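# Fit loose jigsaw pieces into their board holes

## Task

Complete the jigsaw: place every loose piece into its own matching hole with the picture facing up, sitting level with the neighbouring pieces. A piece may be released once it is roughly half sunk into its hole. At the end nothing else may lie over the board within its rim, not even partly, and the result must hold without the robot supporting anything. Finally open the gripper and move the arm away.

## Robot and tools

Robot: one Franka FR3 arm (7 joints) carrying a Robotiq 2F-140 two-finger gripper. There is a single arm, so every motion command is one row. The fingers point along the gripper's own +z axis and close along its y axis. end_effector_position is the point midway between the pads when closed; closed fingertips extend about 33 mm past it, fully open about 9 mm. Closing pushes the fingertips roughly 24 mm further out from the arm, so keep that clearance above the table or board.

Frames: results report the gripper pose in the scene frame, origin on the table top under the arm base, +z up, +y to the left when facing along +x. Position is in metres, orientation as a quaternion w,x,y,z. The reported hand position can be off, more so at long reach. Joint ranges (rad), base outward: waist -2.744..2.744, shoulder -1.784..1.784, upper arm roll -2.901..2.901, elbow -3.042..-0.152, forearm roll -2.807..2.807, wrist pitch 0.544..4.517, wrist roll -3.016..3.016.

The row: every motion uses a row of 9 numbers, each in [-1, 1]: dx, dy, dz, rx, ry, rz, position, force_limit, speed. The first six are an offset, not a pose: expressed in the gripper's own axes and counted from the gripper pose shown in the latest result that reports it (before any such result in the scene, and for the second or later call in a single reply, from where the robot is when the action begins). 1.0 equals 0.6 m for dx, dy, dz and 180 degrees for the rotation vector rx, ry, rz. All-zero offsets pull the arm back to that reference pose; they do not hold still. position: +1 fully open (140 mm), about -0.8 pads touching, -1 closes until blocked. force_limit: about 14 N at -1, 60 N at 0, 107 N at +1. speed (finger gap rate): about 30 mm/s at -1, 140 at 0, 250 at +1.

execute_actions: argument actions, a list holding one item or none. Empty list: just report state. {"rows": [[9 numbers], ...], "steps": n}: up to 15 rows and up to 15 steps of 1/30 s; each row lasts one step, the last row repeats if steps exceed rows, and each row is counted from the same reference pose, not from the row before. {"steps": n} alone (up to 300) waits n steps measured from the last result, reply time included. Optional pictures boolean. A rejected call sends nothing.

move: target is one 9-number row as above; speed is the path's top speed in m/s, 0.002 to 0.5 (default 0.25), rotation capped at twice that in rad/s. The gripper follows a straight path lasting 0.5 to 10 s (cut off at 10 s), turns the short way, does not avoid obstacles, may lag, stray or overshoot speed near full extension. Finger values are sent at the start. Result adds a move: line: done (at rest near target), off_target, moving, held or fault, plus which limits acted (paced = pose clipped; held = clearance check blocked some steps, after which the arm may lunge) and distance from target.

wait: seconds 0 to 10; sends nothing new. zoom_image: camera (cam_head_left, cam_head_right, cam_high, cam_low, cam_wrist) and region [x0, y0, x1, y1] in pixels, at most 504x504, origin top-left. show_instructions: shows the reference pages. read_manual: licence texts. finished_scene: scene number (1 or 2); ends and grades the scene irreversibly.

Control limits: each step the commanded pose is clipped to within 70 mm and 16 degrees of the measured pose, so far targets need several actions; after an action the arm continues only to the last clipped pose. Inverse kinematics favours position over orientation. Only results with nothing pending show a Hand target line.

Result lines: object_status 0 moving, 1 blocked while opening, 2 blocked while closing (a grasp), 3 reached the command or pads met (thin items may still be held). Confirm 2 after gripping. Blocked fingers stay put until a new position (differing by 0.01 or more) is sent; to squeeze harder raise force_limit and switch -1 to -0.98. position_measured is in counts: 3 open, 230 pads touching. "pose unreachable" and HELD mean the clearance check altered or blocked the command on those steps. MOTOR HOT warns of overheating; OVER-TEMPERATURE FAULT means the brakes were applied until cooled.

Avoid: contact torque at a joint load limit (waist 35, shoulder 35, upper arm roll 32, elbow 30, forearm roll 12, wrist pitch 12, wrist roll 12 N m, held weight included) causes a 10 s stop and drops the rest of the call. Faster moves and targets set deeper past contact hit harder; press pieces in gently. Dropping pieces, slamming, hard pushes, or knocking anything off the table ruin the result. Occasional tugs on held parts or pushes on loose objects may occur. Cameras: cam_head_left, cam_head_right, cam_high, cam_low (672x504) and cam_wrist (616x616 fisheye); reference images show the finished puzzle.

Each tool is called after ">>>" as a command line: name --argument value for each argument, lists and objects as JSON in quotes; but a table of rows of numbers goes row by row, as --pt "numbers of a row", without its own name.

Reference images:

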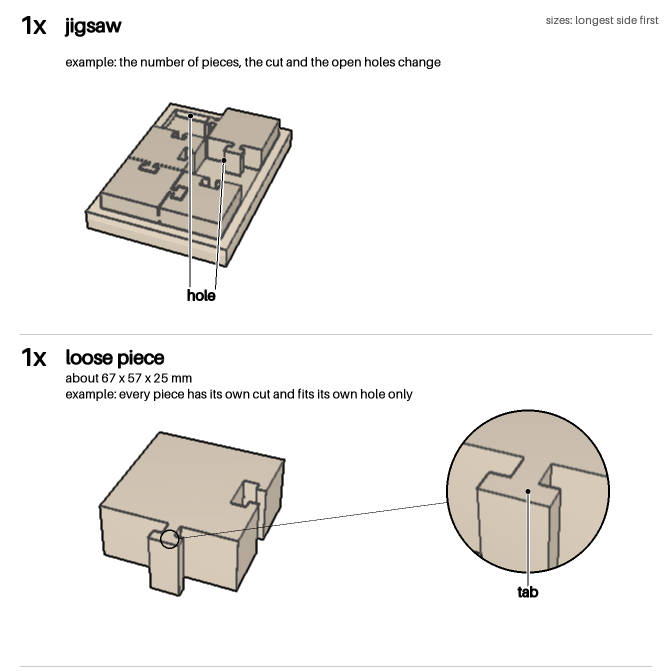

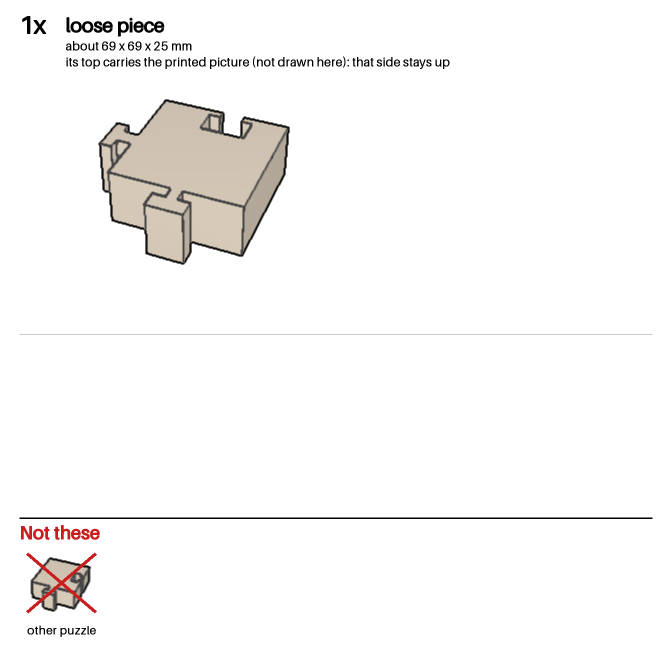

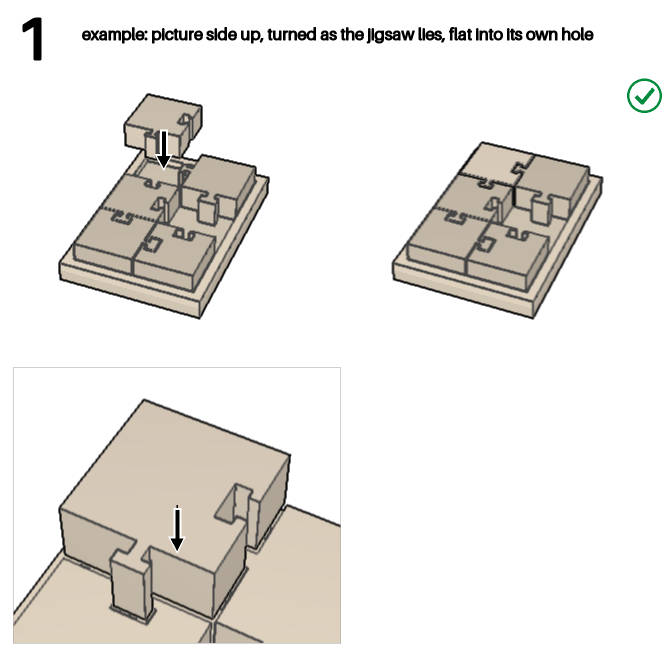

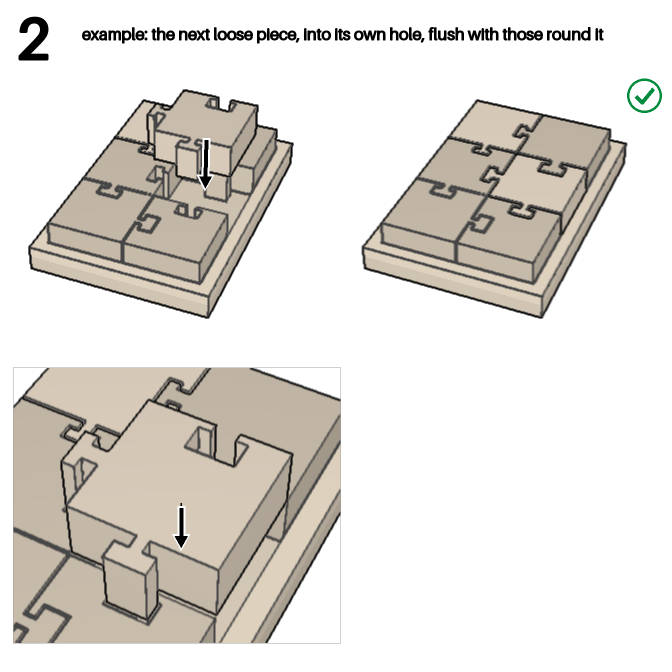

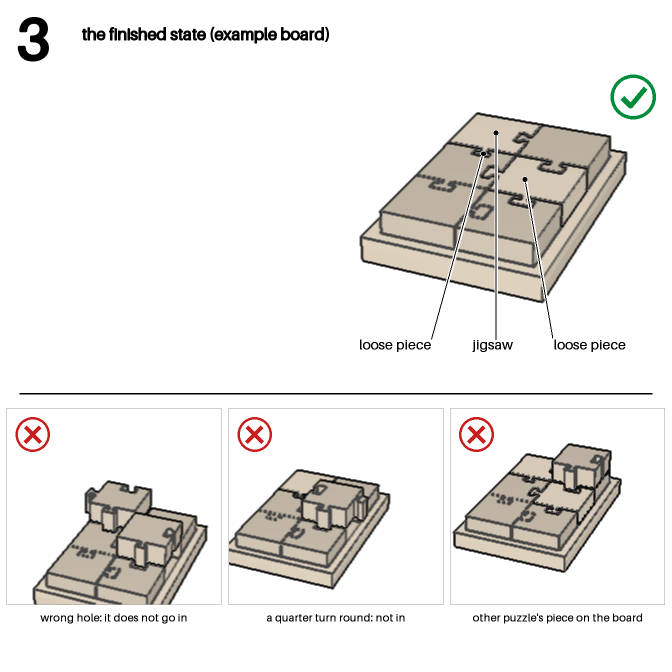

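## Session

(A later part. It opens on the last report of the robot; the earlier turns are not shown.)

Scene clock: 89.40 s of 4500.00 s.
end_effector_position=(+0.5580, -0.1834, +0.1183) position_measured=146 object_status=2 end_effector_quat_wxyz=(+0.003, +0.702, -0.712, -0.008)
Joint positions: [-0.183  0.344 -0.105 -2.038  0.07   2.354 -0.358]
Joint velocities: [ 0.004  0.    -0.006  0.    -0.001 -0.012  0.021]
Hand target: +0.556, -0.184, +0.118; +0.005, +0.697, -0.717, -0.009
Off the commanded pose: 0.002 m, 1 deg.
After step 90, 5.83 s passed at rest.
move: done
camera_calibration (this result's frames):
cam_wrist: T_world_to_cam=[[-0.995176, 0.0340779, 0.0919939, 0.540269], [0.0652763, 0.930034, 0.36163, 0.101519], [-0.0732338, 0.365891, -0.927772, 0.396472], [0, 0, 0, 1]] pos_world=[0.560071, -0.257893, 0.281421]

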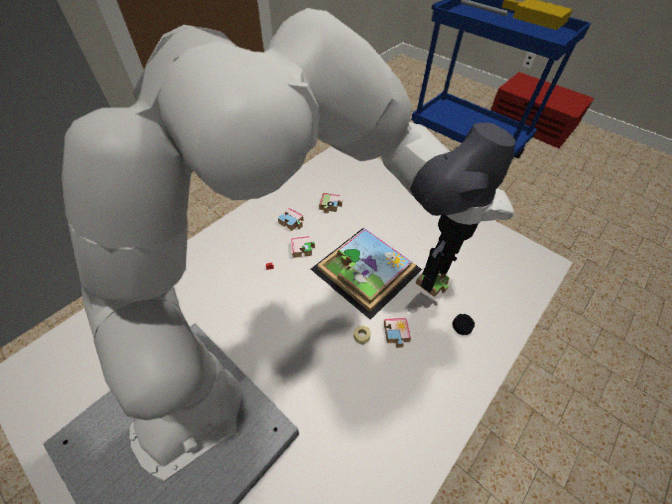

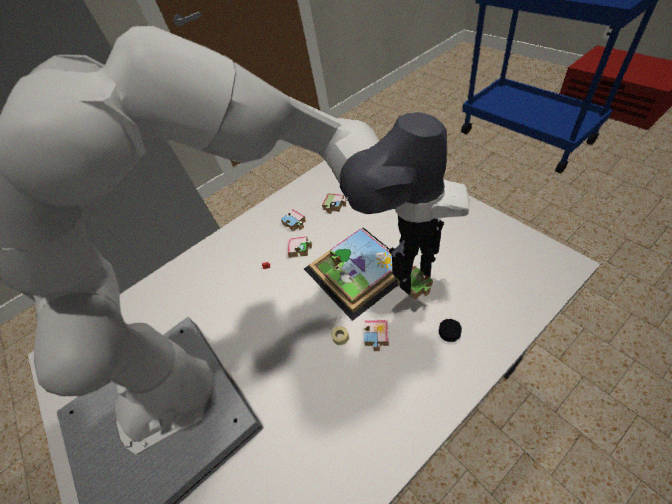

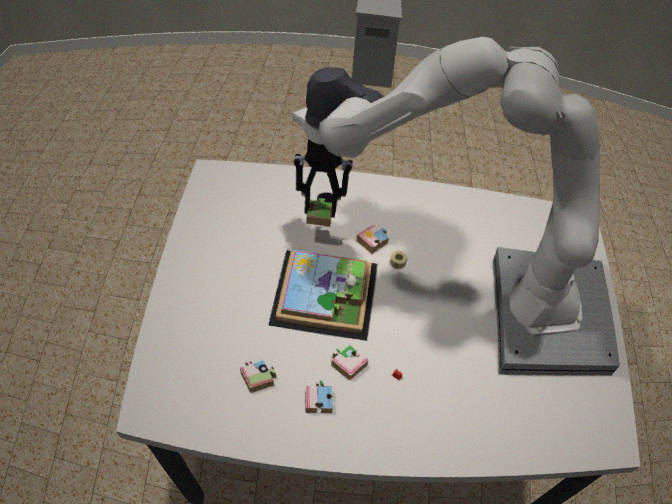

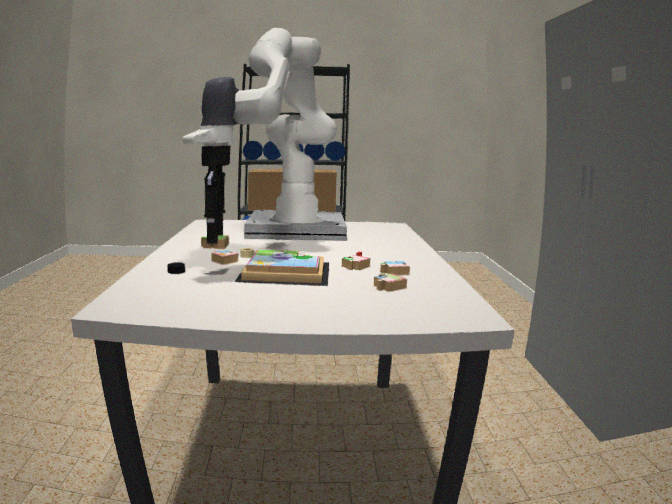

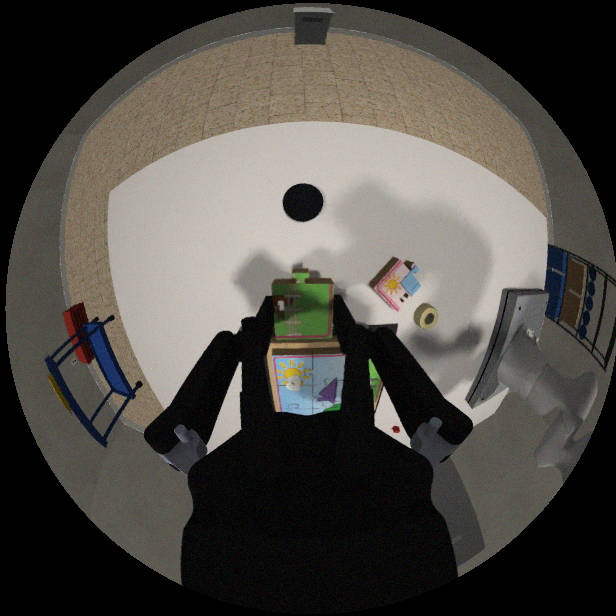

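>>> move --target '[-0.381,0.168,0.02,0,0,0.004,-1,0,-0.5]'

Scene clock: 94.80 s of 4500.00 s.
end_effector_position=(+0.4618, +0.0470, +0.1065) position_measured=146 object_status=2 end_effector_quat_wxyz=(+0.006, +0.703, -0.711, -0.009)
Joint positions: [ 0.135  0.054 -0.004 -2.489  0.038  2.518  0.071]
Joint velocities: [-0.001 -0.001 -0.001  0.001 -0.005  0.001  0.036]
Hand target: +0.463, +0.046, +0.107; +0.005, +0.698, -0.716, -0.006
Off the commanded pose: 0.003 m, 1 deg.
move: done
camera_calibration (this result's frames):
cam_wrist: T_world_to_cam=[[-0.994738, 0.0315467, 0.0974728, 0.437088], [0.0647595, 0.930847, 0.359624, -0.101843], [-0.0793874, 0.364044, -0.927992, 0.29718], [0, 0, 0, 1]] pos_world=[0.464976, -0.0271746, 0.269802]

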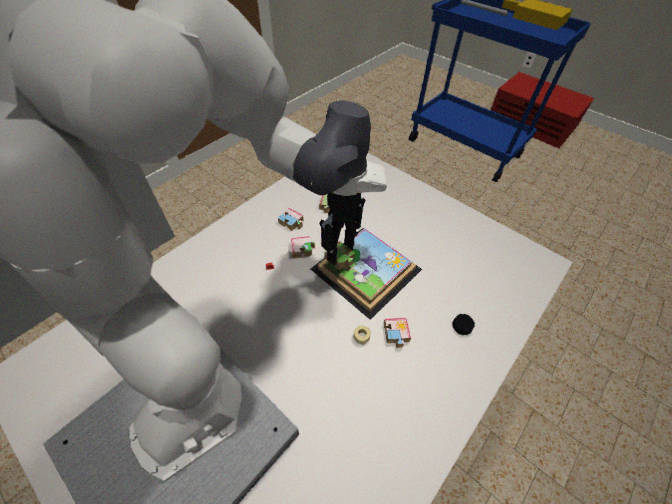

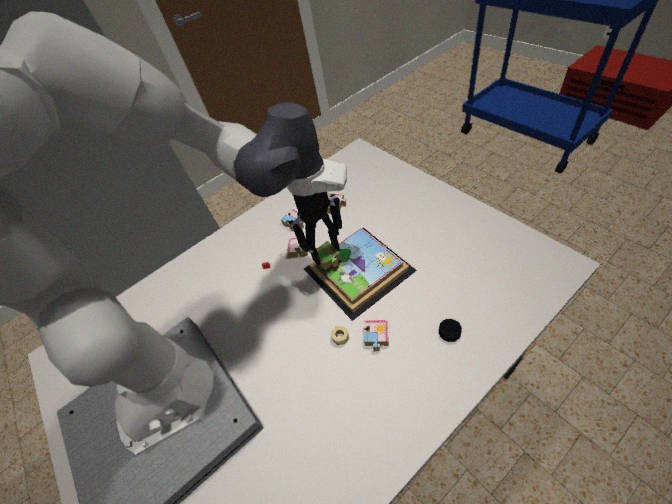

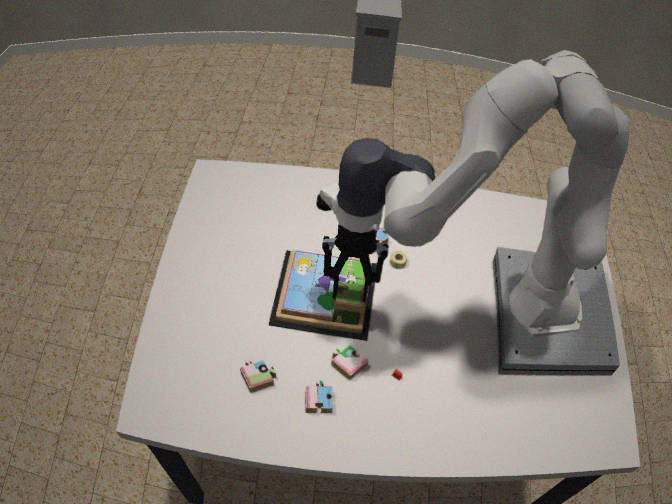

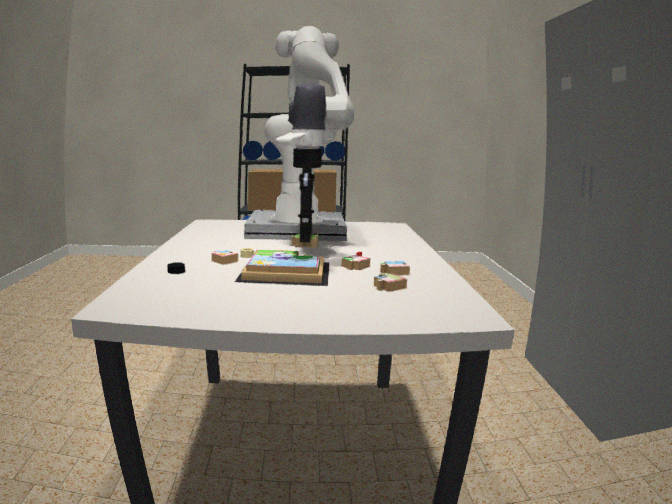

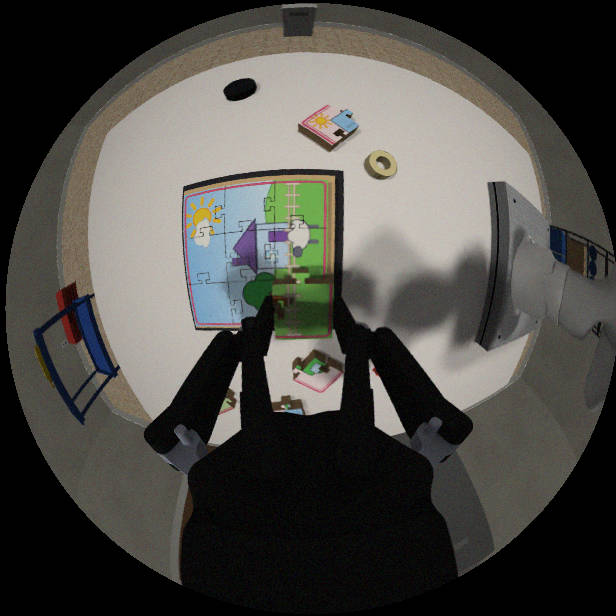

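>>> move --target '[0,0.003,0.025,0,0,0,-1,0,-0.5]' --speed 0.05

>>> zoom_image --camera "cam_wrist" --region '[220, 200, 380, 350]'

>>> zoom_image --camera "cam_low" --region '[230, 200, 350, 300]'

Scene clock: 105.40 s of 4500.00 s.
end_effector_position=(+0.4585, +0.0459, +0.0917) position_measured=146 object_status=2 end_effector_quat_wxyz=(+0.008, +0.700, -0.714, -0.010)
Joint positions: [ 0.135  0.084 -0.004 -2.499  0.037  2.553  0.079]
Joint velocities: [-0.002 -0.001 -0.    -0.     0.     0.021 -0.004]
Hand target: +0.460, +0.047, +0.092; +0.006, +0.703, -0.711, -0.009
Off the commanded pose: 0.002 m, 1 deg.
After step 90, 6.87 s passed at rest.
move: done
camera_calibration (this result's frames):
cam_wrist: T_world_to_cam=[[-0.993934, 0.0400572, 0.10242, 0.43406], [0.0743341, 0.931052, 0.357234, -0.0995155], [-0.0810485, 0.362681, -0.928382, 0.28441], [0, 0, 0, 1]] pos_world=[0.461875, -0.0278832, 0.255136]

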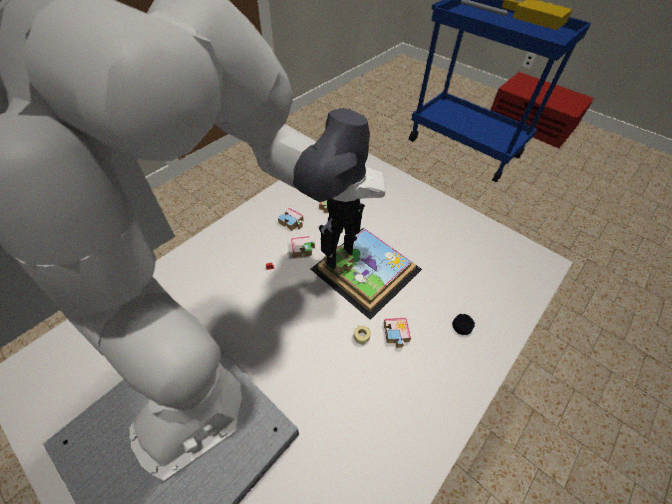

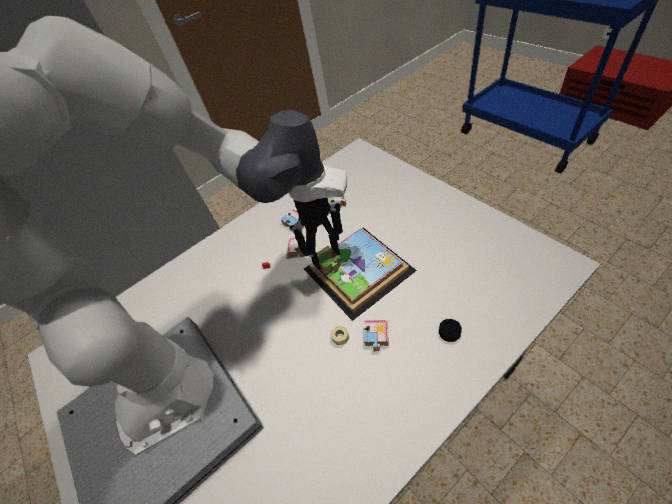

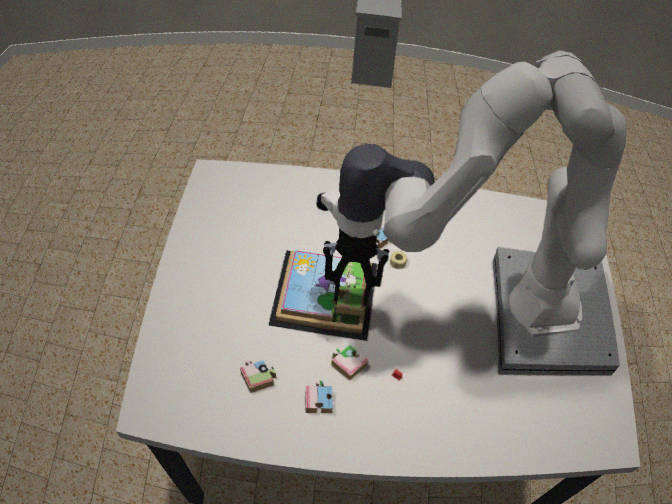

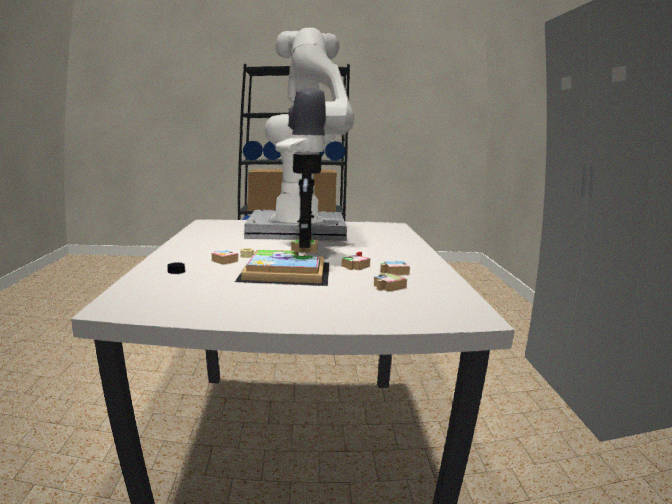

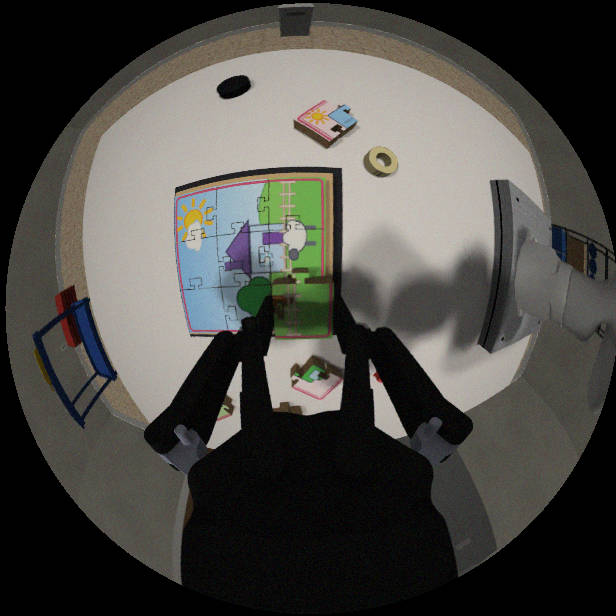

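Region (220, 200, 380, 350) of cam_wrist's 616x616 image, scaled by 3.150, with more detail than that image has; it fills the top 472 rows of this view, and the rest is white.

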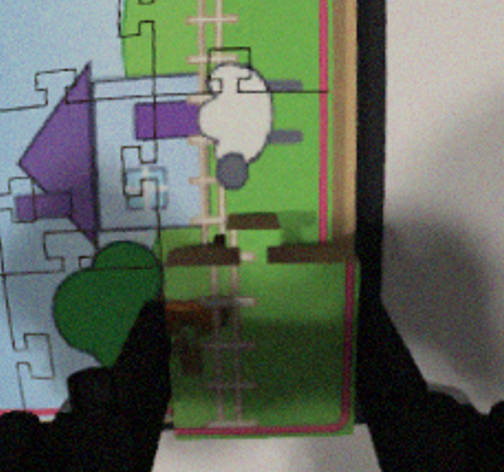

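Region (230, 200, 350, 300) of cam_low's 672x504 image, scaled by 4.200, with more detail than that image has.

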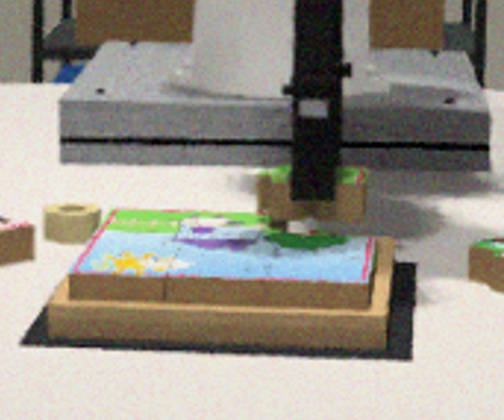

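>>> move --target '[0,0,0.036,0,0,0,-1,0,-0.5]' --speed 0.02

>>> zoom_image --camera "cam_wrist" --region '[220, 200, 380, 350]'

>>> zoom_image --camera "cam_low" --region '[230, 200, 350, 300]'

Scene clock: 125.63 s of 4500.00 s.
end_effector_position=(+0.4633, +0.0458, +0.0837) position_measured=146 object_status=2 end_effector_quat_wxyz=(+0.004, +0.700, -0.714, -0.006)
Joint positions: [ 0.135  0.108 -0.004 -2.498  0.037  2.588  0.077]
Joint velocities: [ 0.001 -0.     0.001  0.001  0.001 -0.    -0.   ]
Hand target: +0.458, +0.046, +0.071; +0.008, +0.700, -0.714, -0.010
Off the commanded pose: 0.015 m, 1 deg.
After step 90, 15.90 s passed at rest.
move: off_target
camera_calibration (this result's frames):
cam_wrist: T_world_to_cam=[[-0.995127, 0.0390962, 0.0905164, 0.44121], [0.0691463, 0.931159, 0.357997, -0.0945483], [-0.0702888, 0.362512, -0.929325, 0.272506], [0, 0, 0, 1]] pos_world=[0.464752, -0.0279968, 0.247158]

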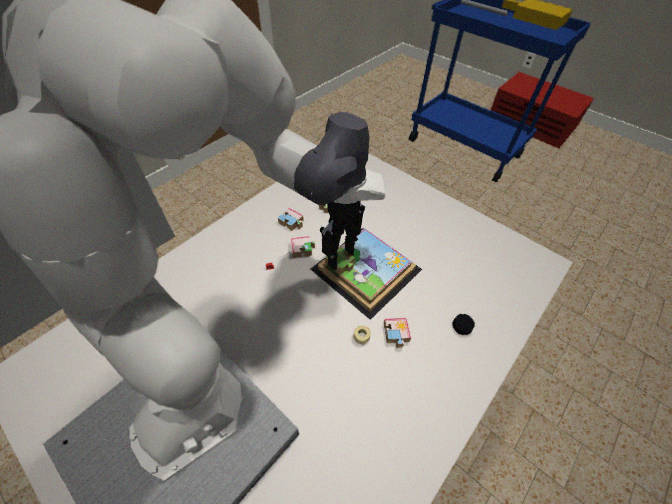

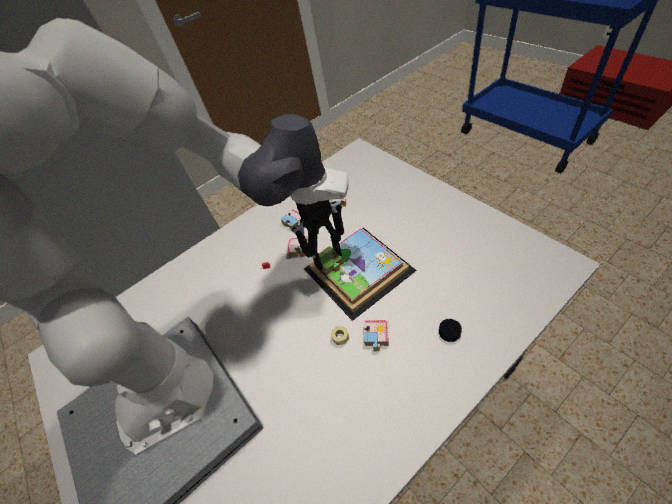

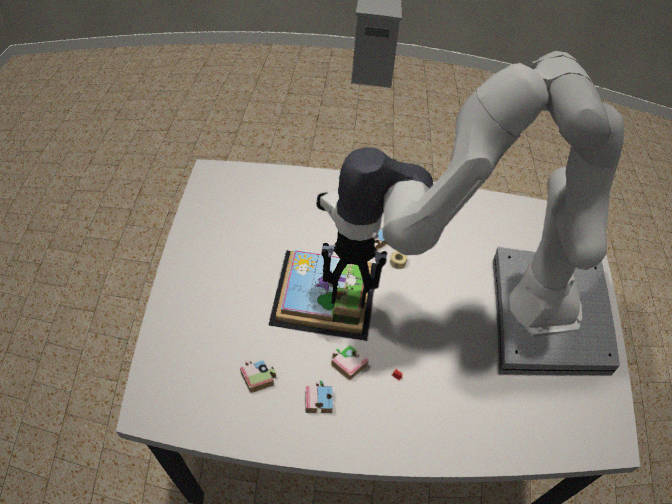

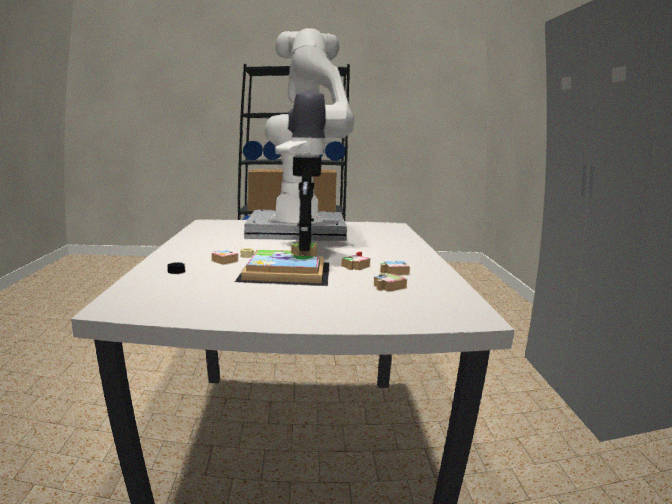

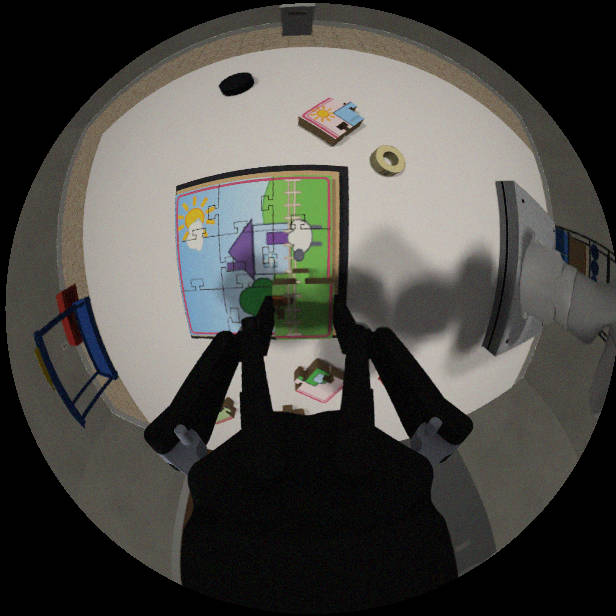

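Region (220, 200, 380, 350) of cam_wrist's 616x616 image, scaled by 3.150, with more detail than that image has; it fills the top 472 rows of this view, and the rest is white.

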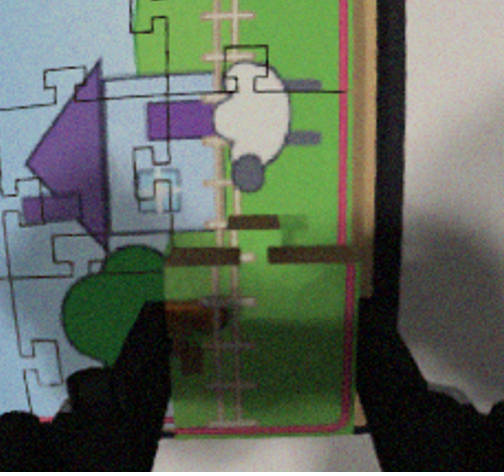

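Region (230, 200, 350, 300) of cam_low's 672x504 image, scaled by 4.200, with more detail than that image has.

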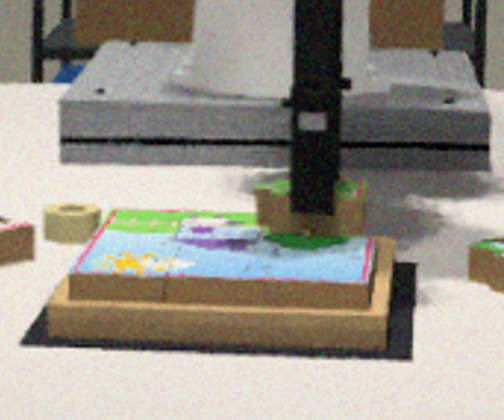

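>>> move --target '[-0.0075,0,-0.006,0,0,0,-1,0,-0.5]' --speed 0.02

>>> zoom_image --camera "cam_wrist" --region '[250, 240, 350, 320]'

Scene clock: 136.03 s of 4500.00 s.
end_effector_position=(+0.4632, +0.0490, +0.0862) position_measured=146 object_status=2 end_effector_quat_wxyz=(+0.004, +0.702, -0.712, -0.006)
Joint positions: [ 0.141  0.102 -0.004 -2.497  0.037  2.582  0.079]
Joint velocities: [ 0.005 -0.001 -0.     0.001 -0.    -0.004  0.002]
Hand target: +0.463, +0.050, +0.087; +0.004, +0.700, -0.714, -0.006
Off the commanded pose: 0.002 m, 0 deg.
After step 90, 6.70 s passed at rest.
move: done
camera_calibration (this result's frames):
cam_wrist: T_world_to_cam=[[-0.995358, 0.0336925, 0.0901492, 0.441211], [0.0639736, 0.931439, 0.35823, -0.0960339], [-0.0718988, 0.362334, -0.929271, 0.274425], [0, 0, 0, 1]] pos_world=[0.465038, -0.0248494, 0.249643]

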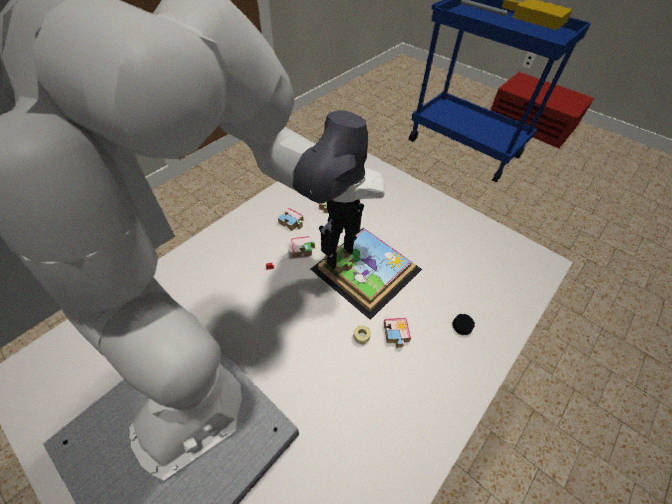

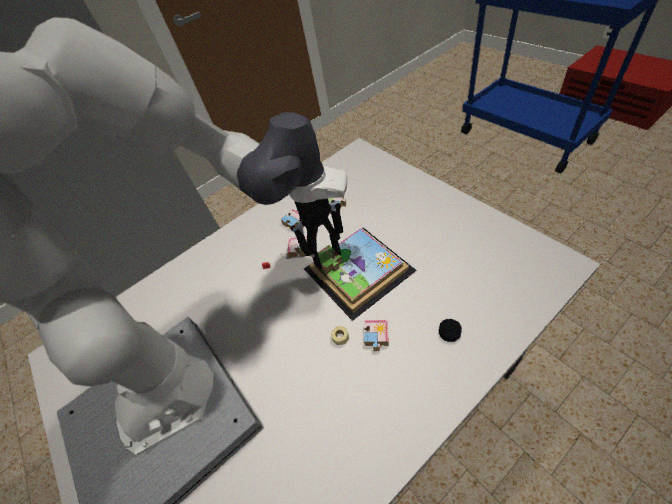

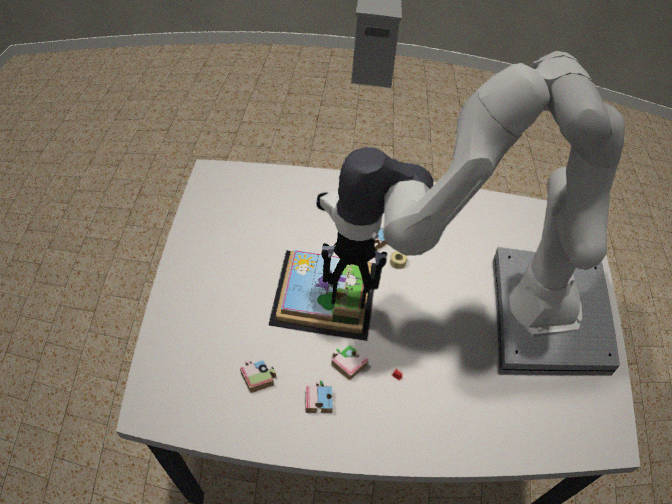

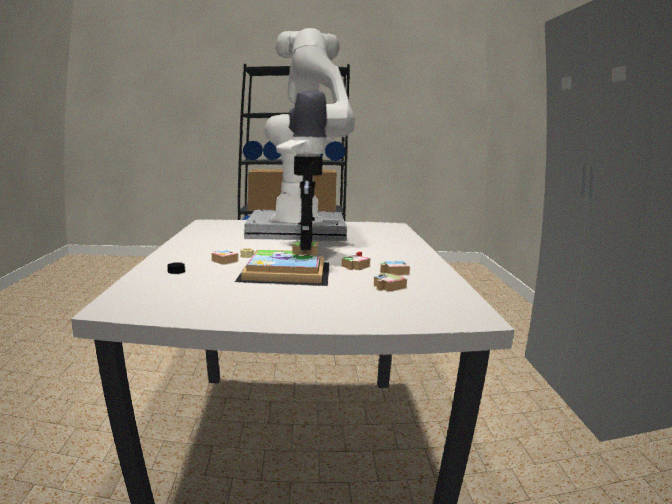

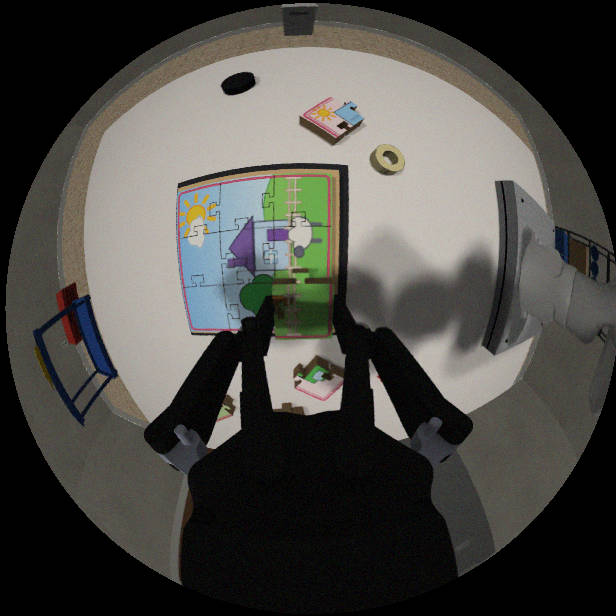

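Region (250, 240, 350, 320) of cam_wrist's 616x616 image, scaled by 5.040, with more detail than that image has; it fills the top 403 rows of this view, and the rest is white.

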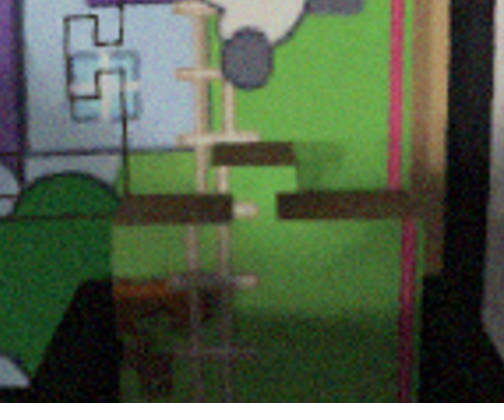

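>>> move --target '[-0.001,0,0.024,0,0,0,-1,0,-0.5]' --speed 0.015

>>> zoom_image --camera "cam_wrist" --region '[250, 240, 350, 320]'

Scene clock: 149.70 s of 4500.00 s.
end_effector_position=(+0.4680, +0.0494, +0.0837) position_measured=146 object_status=2 end_effector_quat_wxyz=(-0.000, +0.702, -0.712, -0.002)
Joint positions: [ 0.142  0.114 -0.004 -2.493  0.037  2.601  0.079]
Joint velocities: [-0.001  0.    -0.001  0.001  0.     0.007  0.   ]
Hand target: +0.463, +0.050, +0.072; +0.004, +0.702, -0.712, -0.006
Off the commanded pose: 0.013 m, 1 deg.
After step 90, 9.50 s passed at rest.
move: off_target
camera_calibration (this result's frames):
cam_wrist: T_world_to_cam=[[-0.996265, 0.0341275, 0.0793125, 0.447444], [0.0605038, 0.931262, 0.359291, -0.0943233], [-0.061599, 0.362747, -0.929849, 0.267519], [0, 0, 0, 1]] pos_world=[0.467959, -0.0244723, 0.247154]

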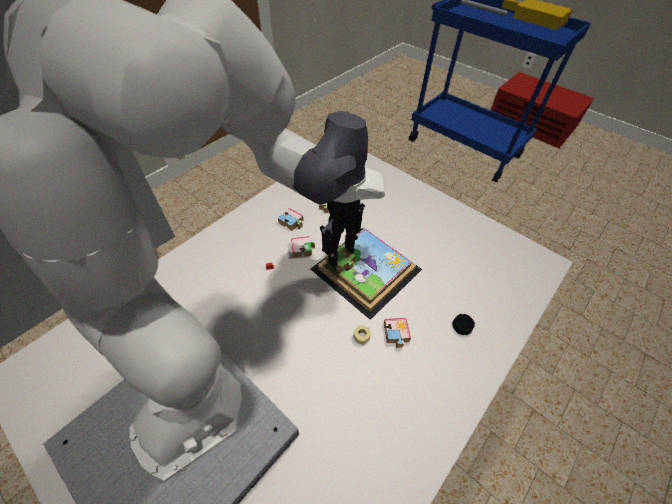

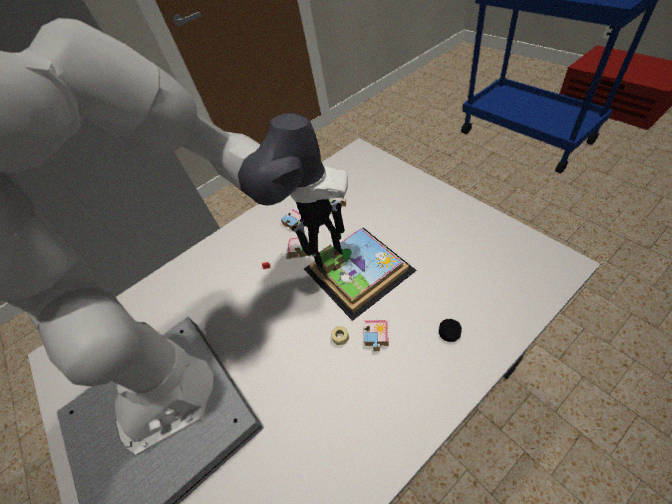

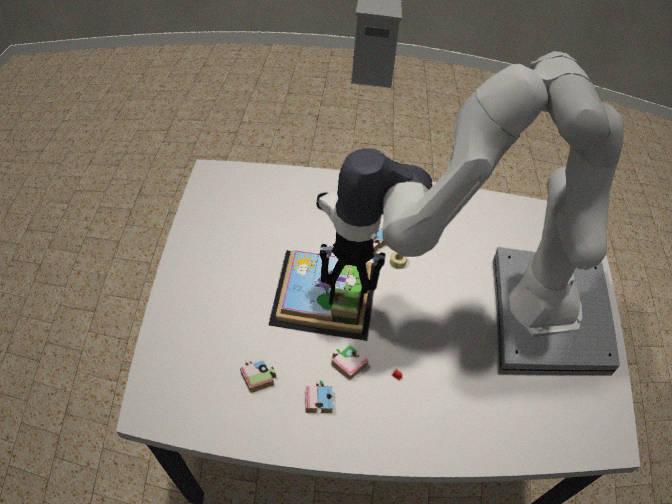

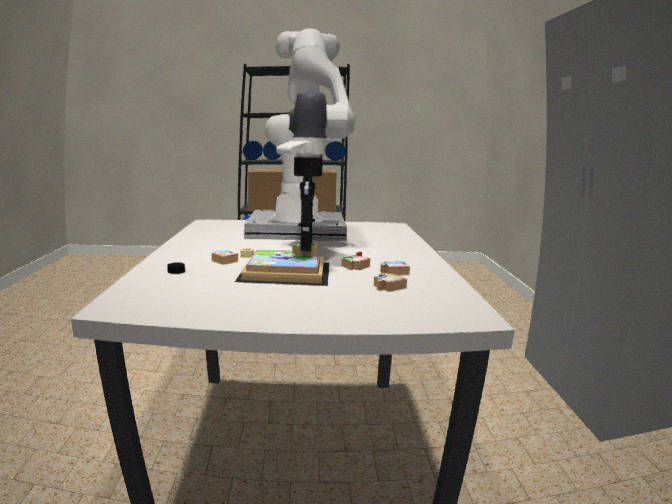

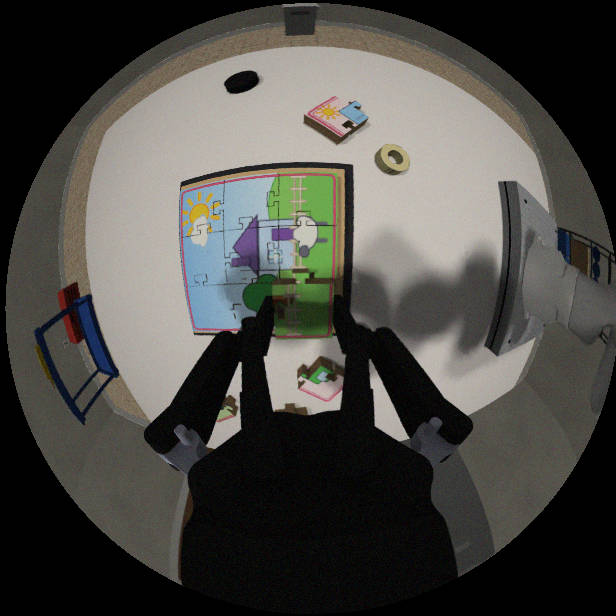

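Region (250, 240, 350, 320) of cam_wrist's 616x616 image, scaled by 5.040, with more detail than that image has; it fills the top 403 rows of this view, and the rest is white.

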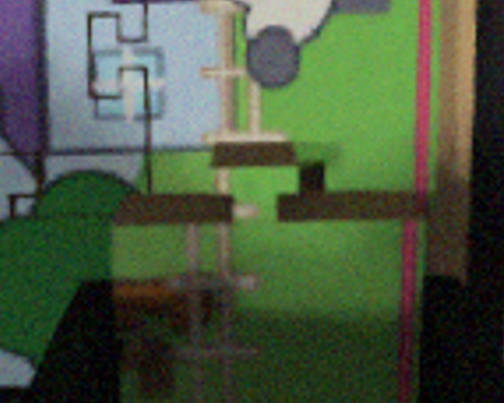

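>>> move --target '[-0.001,0.0125,-0.007,-0.003,0,0,-1,0,-0.5]' --speed 0.02

>>> zoom_image --camera "cam_wrist" --region '[250, 240, 350, 320]'

Scene clock: 155.83 s of 4500.00 s.
end_effector_position=(+0.4623, +0.0491, +0.0879) position_measured=146 object_status=2 end_effector_quat_wxyz=(+0.002, +0.702, -0.712, -0.004)
Joint positions: [ 0.142  0.093 -0.004 -2.506  0.037  2.587  0.079]
Joint velocities: [ 0.    -0.003 -0.    -0.002  0.    -0.01   0.   ]
Hand target: +0.460, +0.050, +0.088; +0.003, +0.702, -0.712, -0.005
Off the commanded pose: 0.002 m, 0 deg.
After step 90, 2.43 s passed at rest.
move: done
camera_calibration (this result's frames):
cam_wrist: T_world_to_cam=[[-0.995829, 0.0339533, 0.0846849, 0.440763], [0.0622778, 0.931274, 0.358957, -0.0959657], [-0.0666771, 0.362734, -0.929504, 0.273436], [0, 0, 0, 1]] pos_world=[0.463133, -0.0247794, 0.251282]

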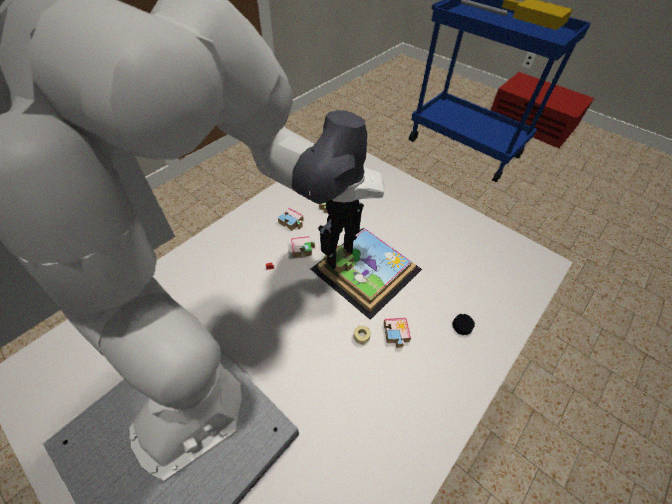

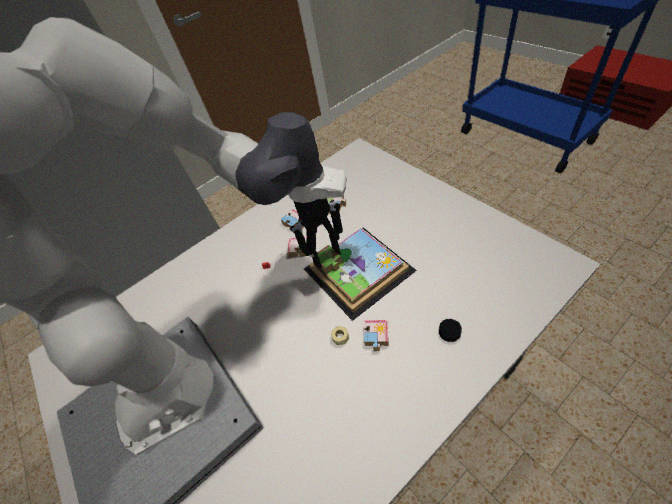

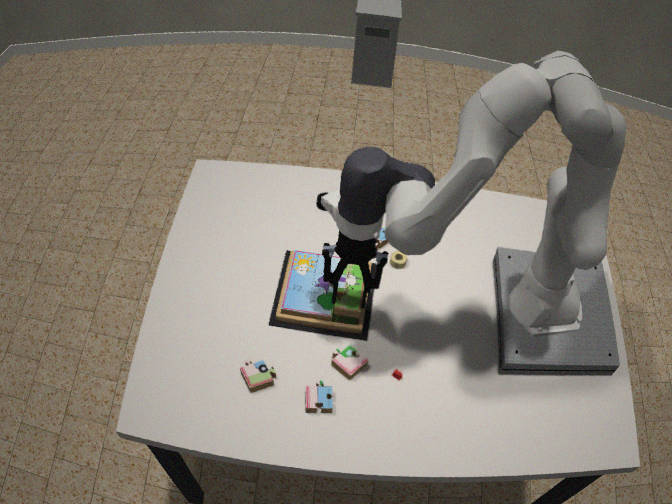

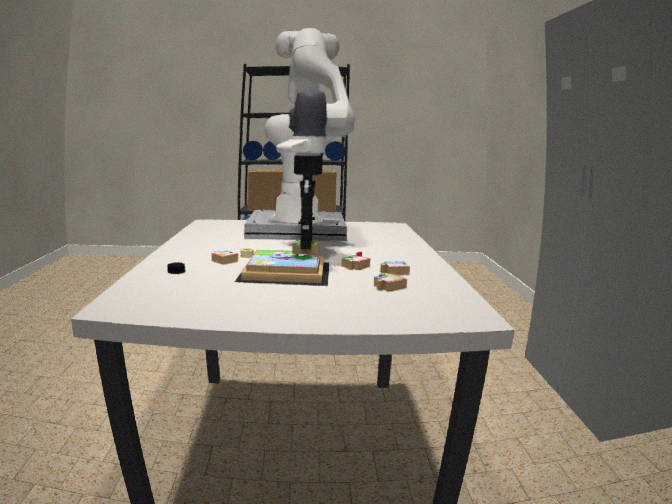

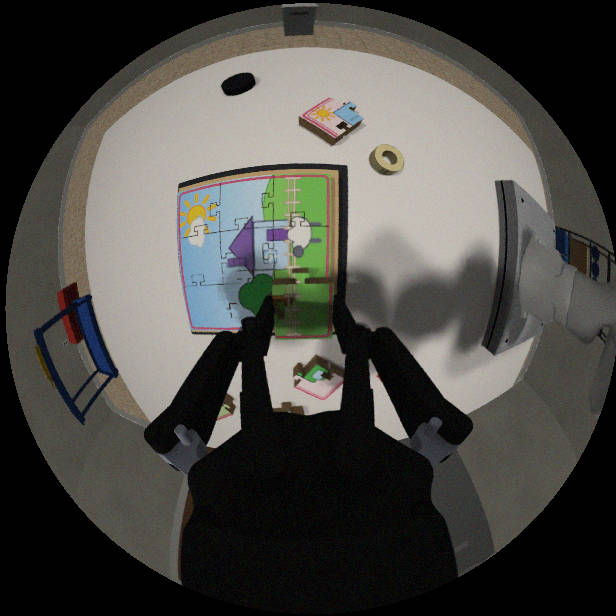

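Region (250, 240, 350, 320) of cam_wrist's 616x616 image, scaled by 5.040, with more detail than that image has; it fills the top 403 rows of this view, and the rest is white.

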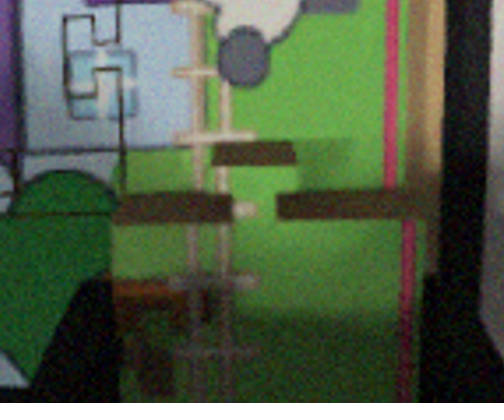

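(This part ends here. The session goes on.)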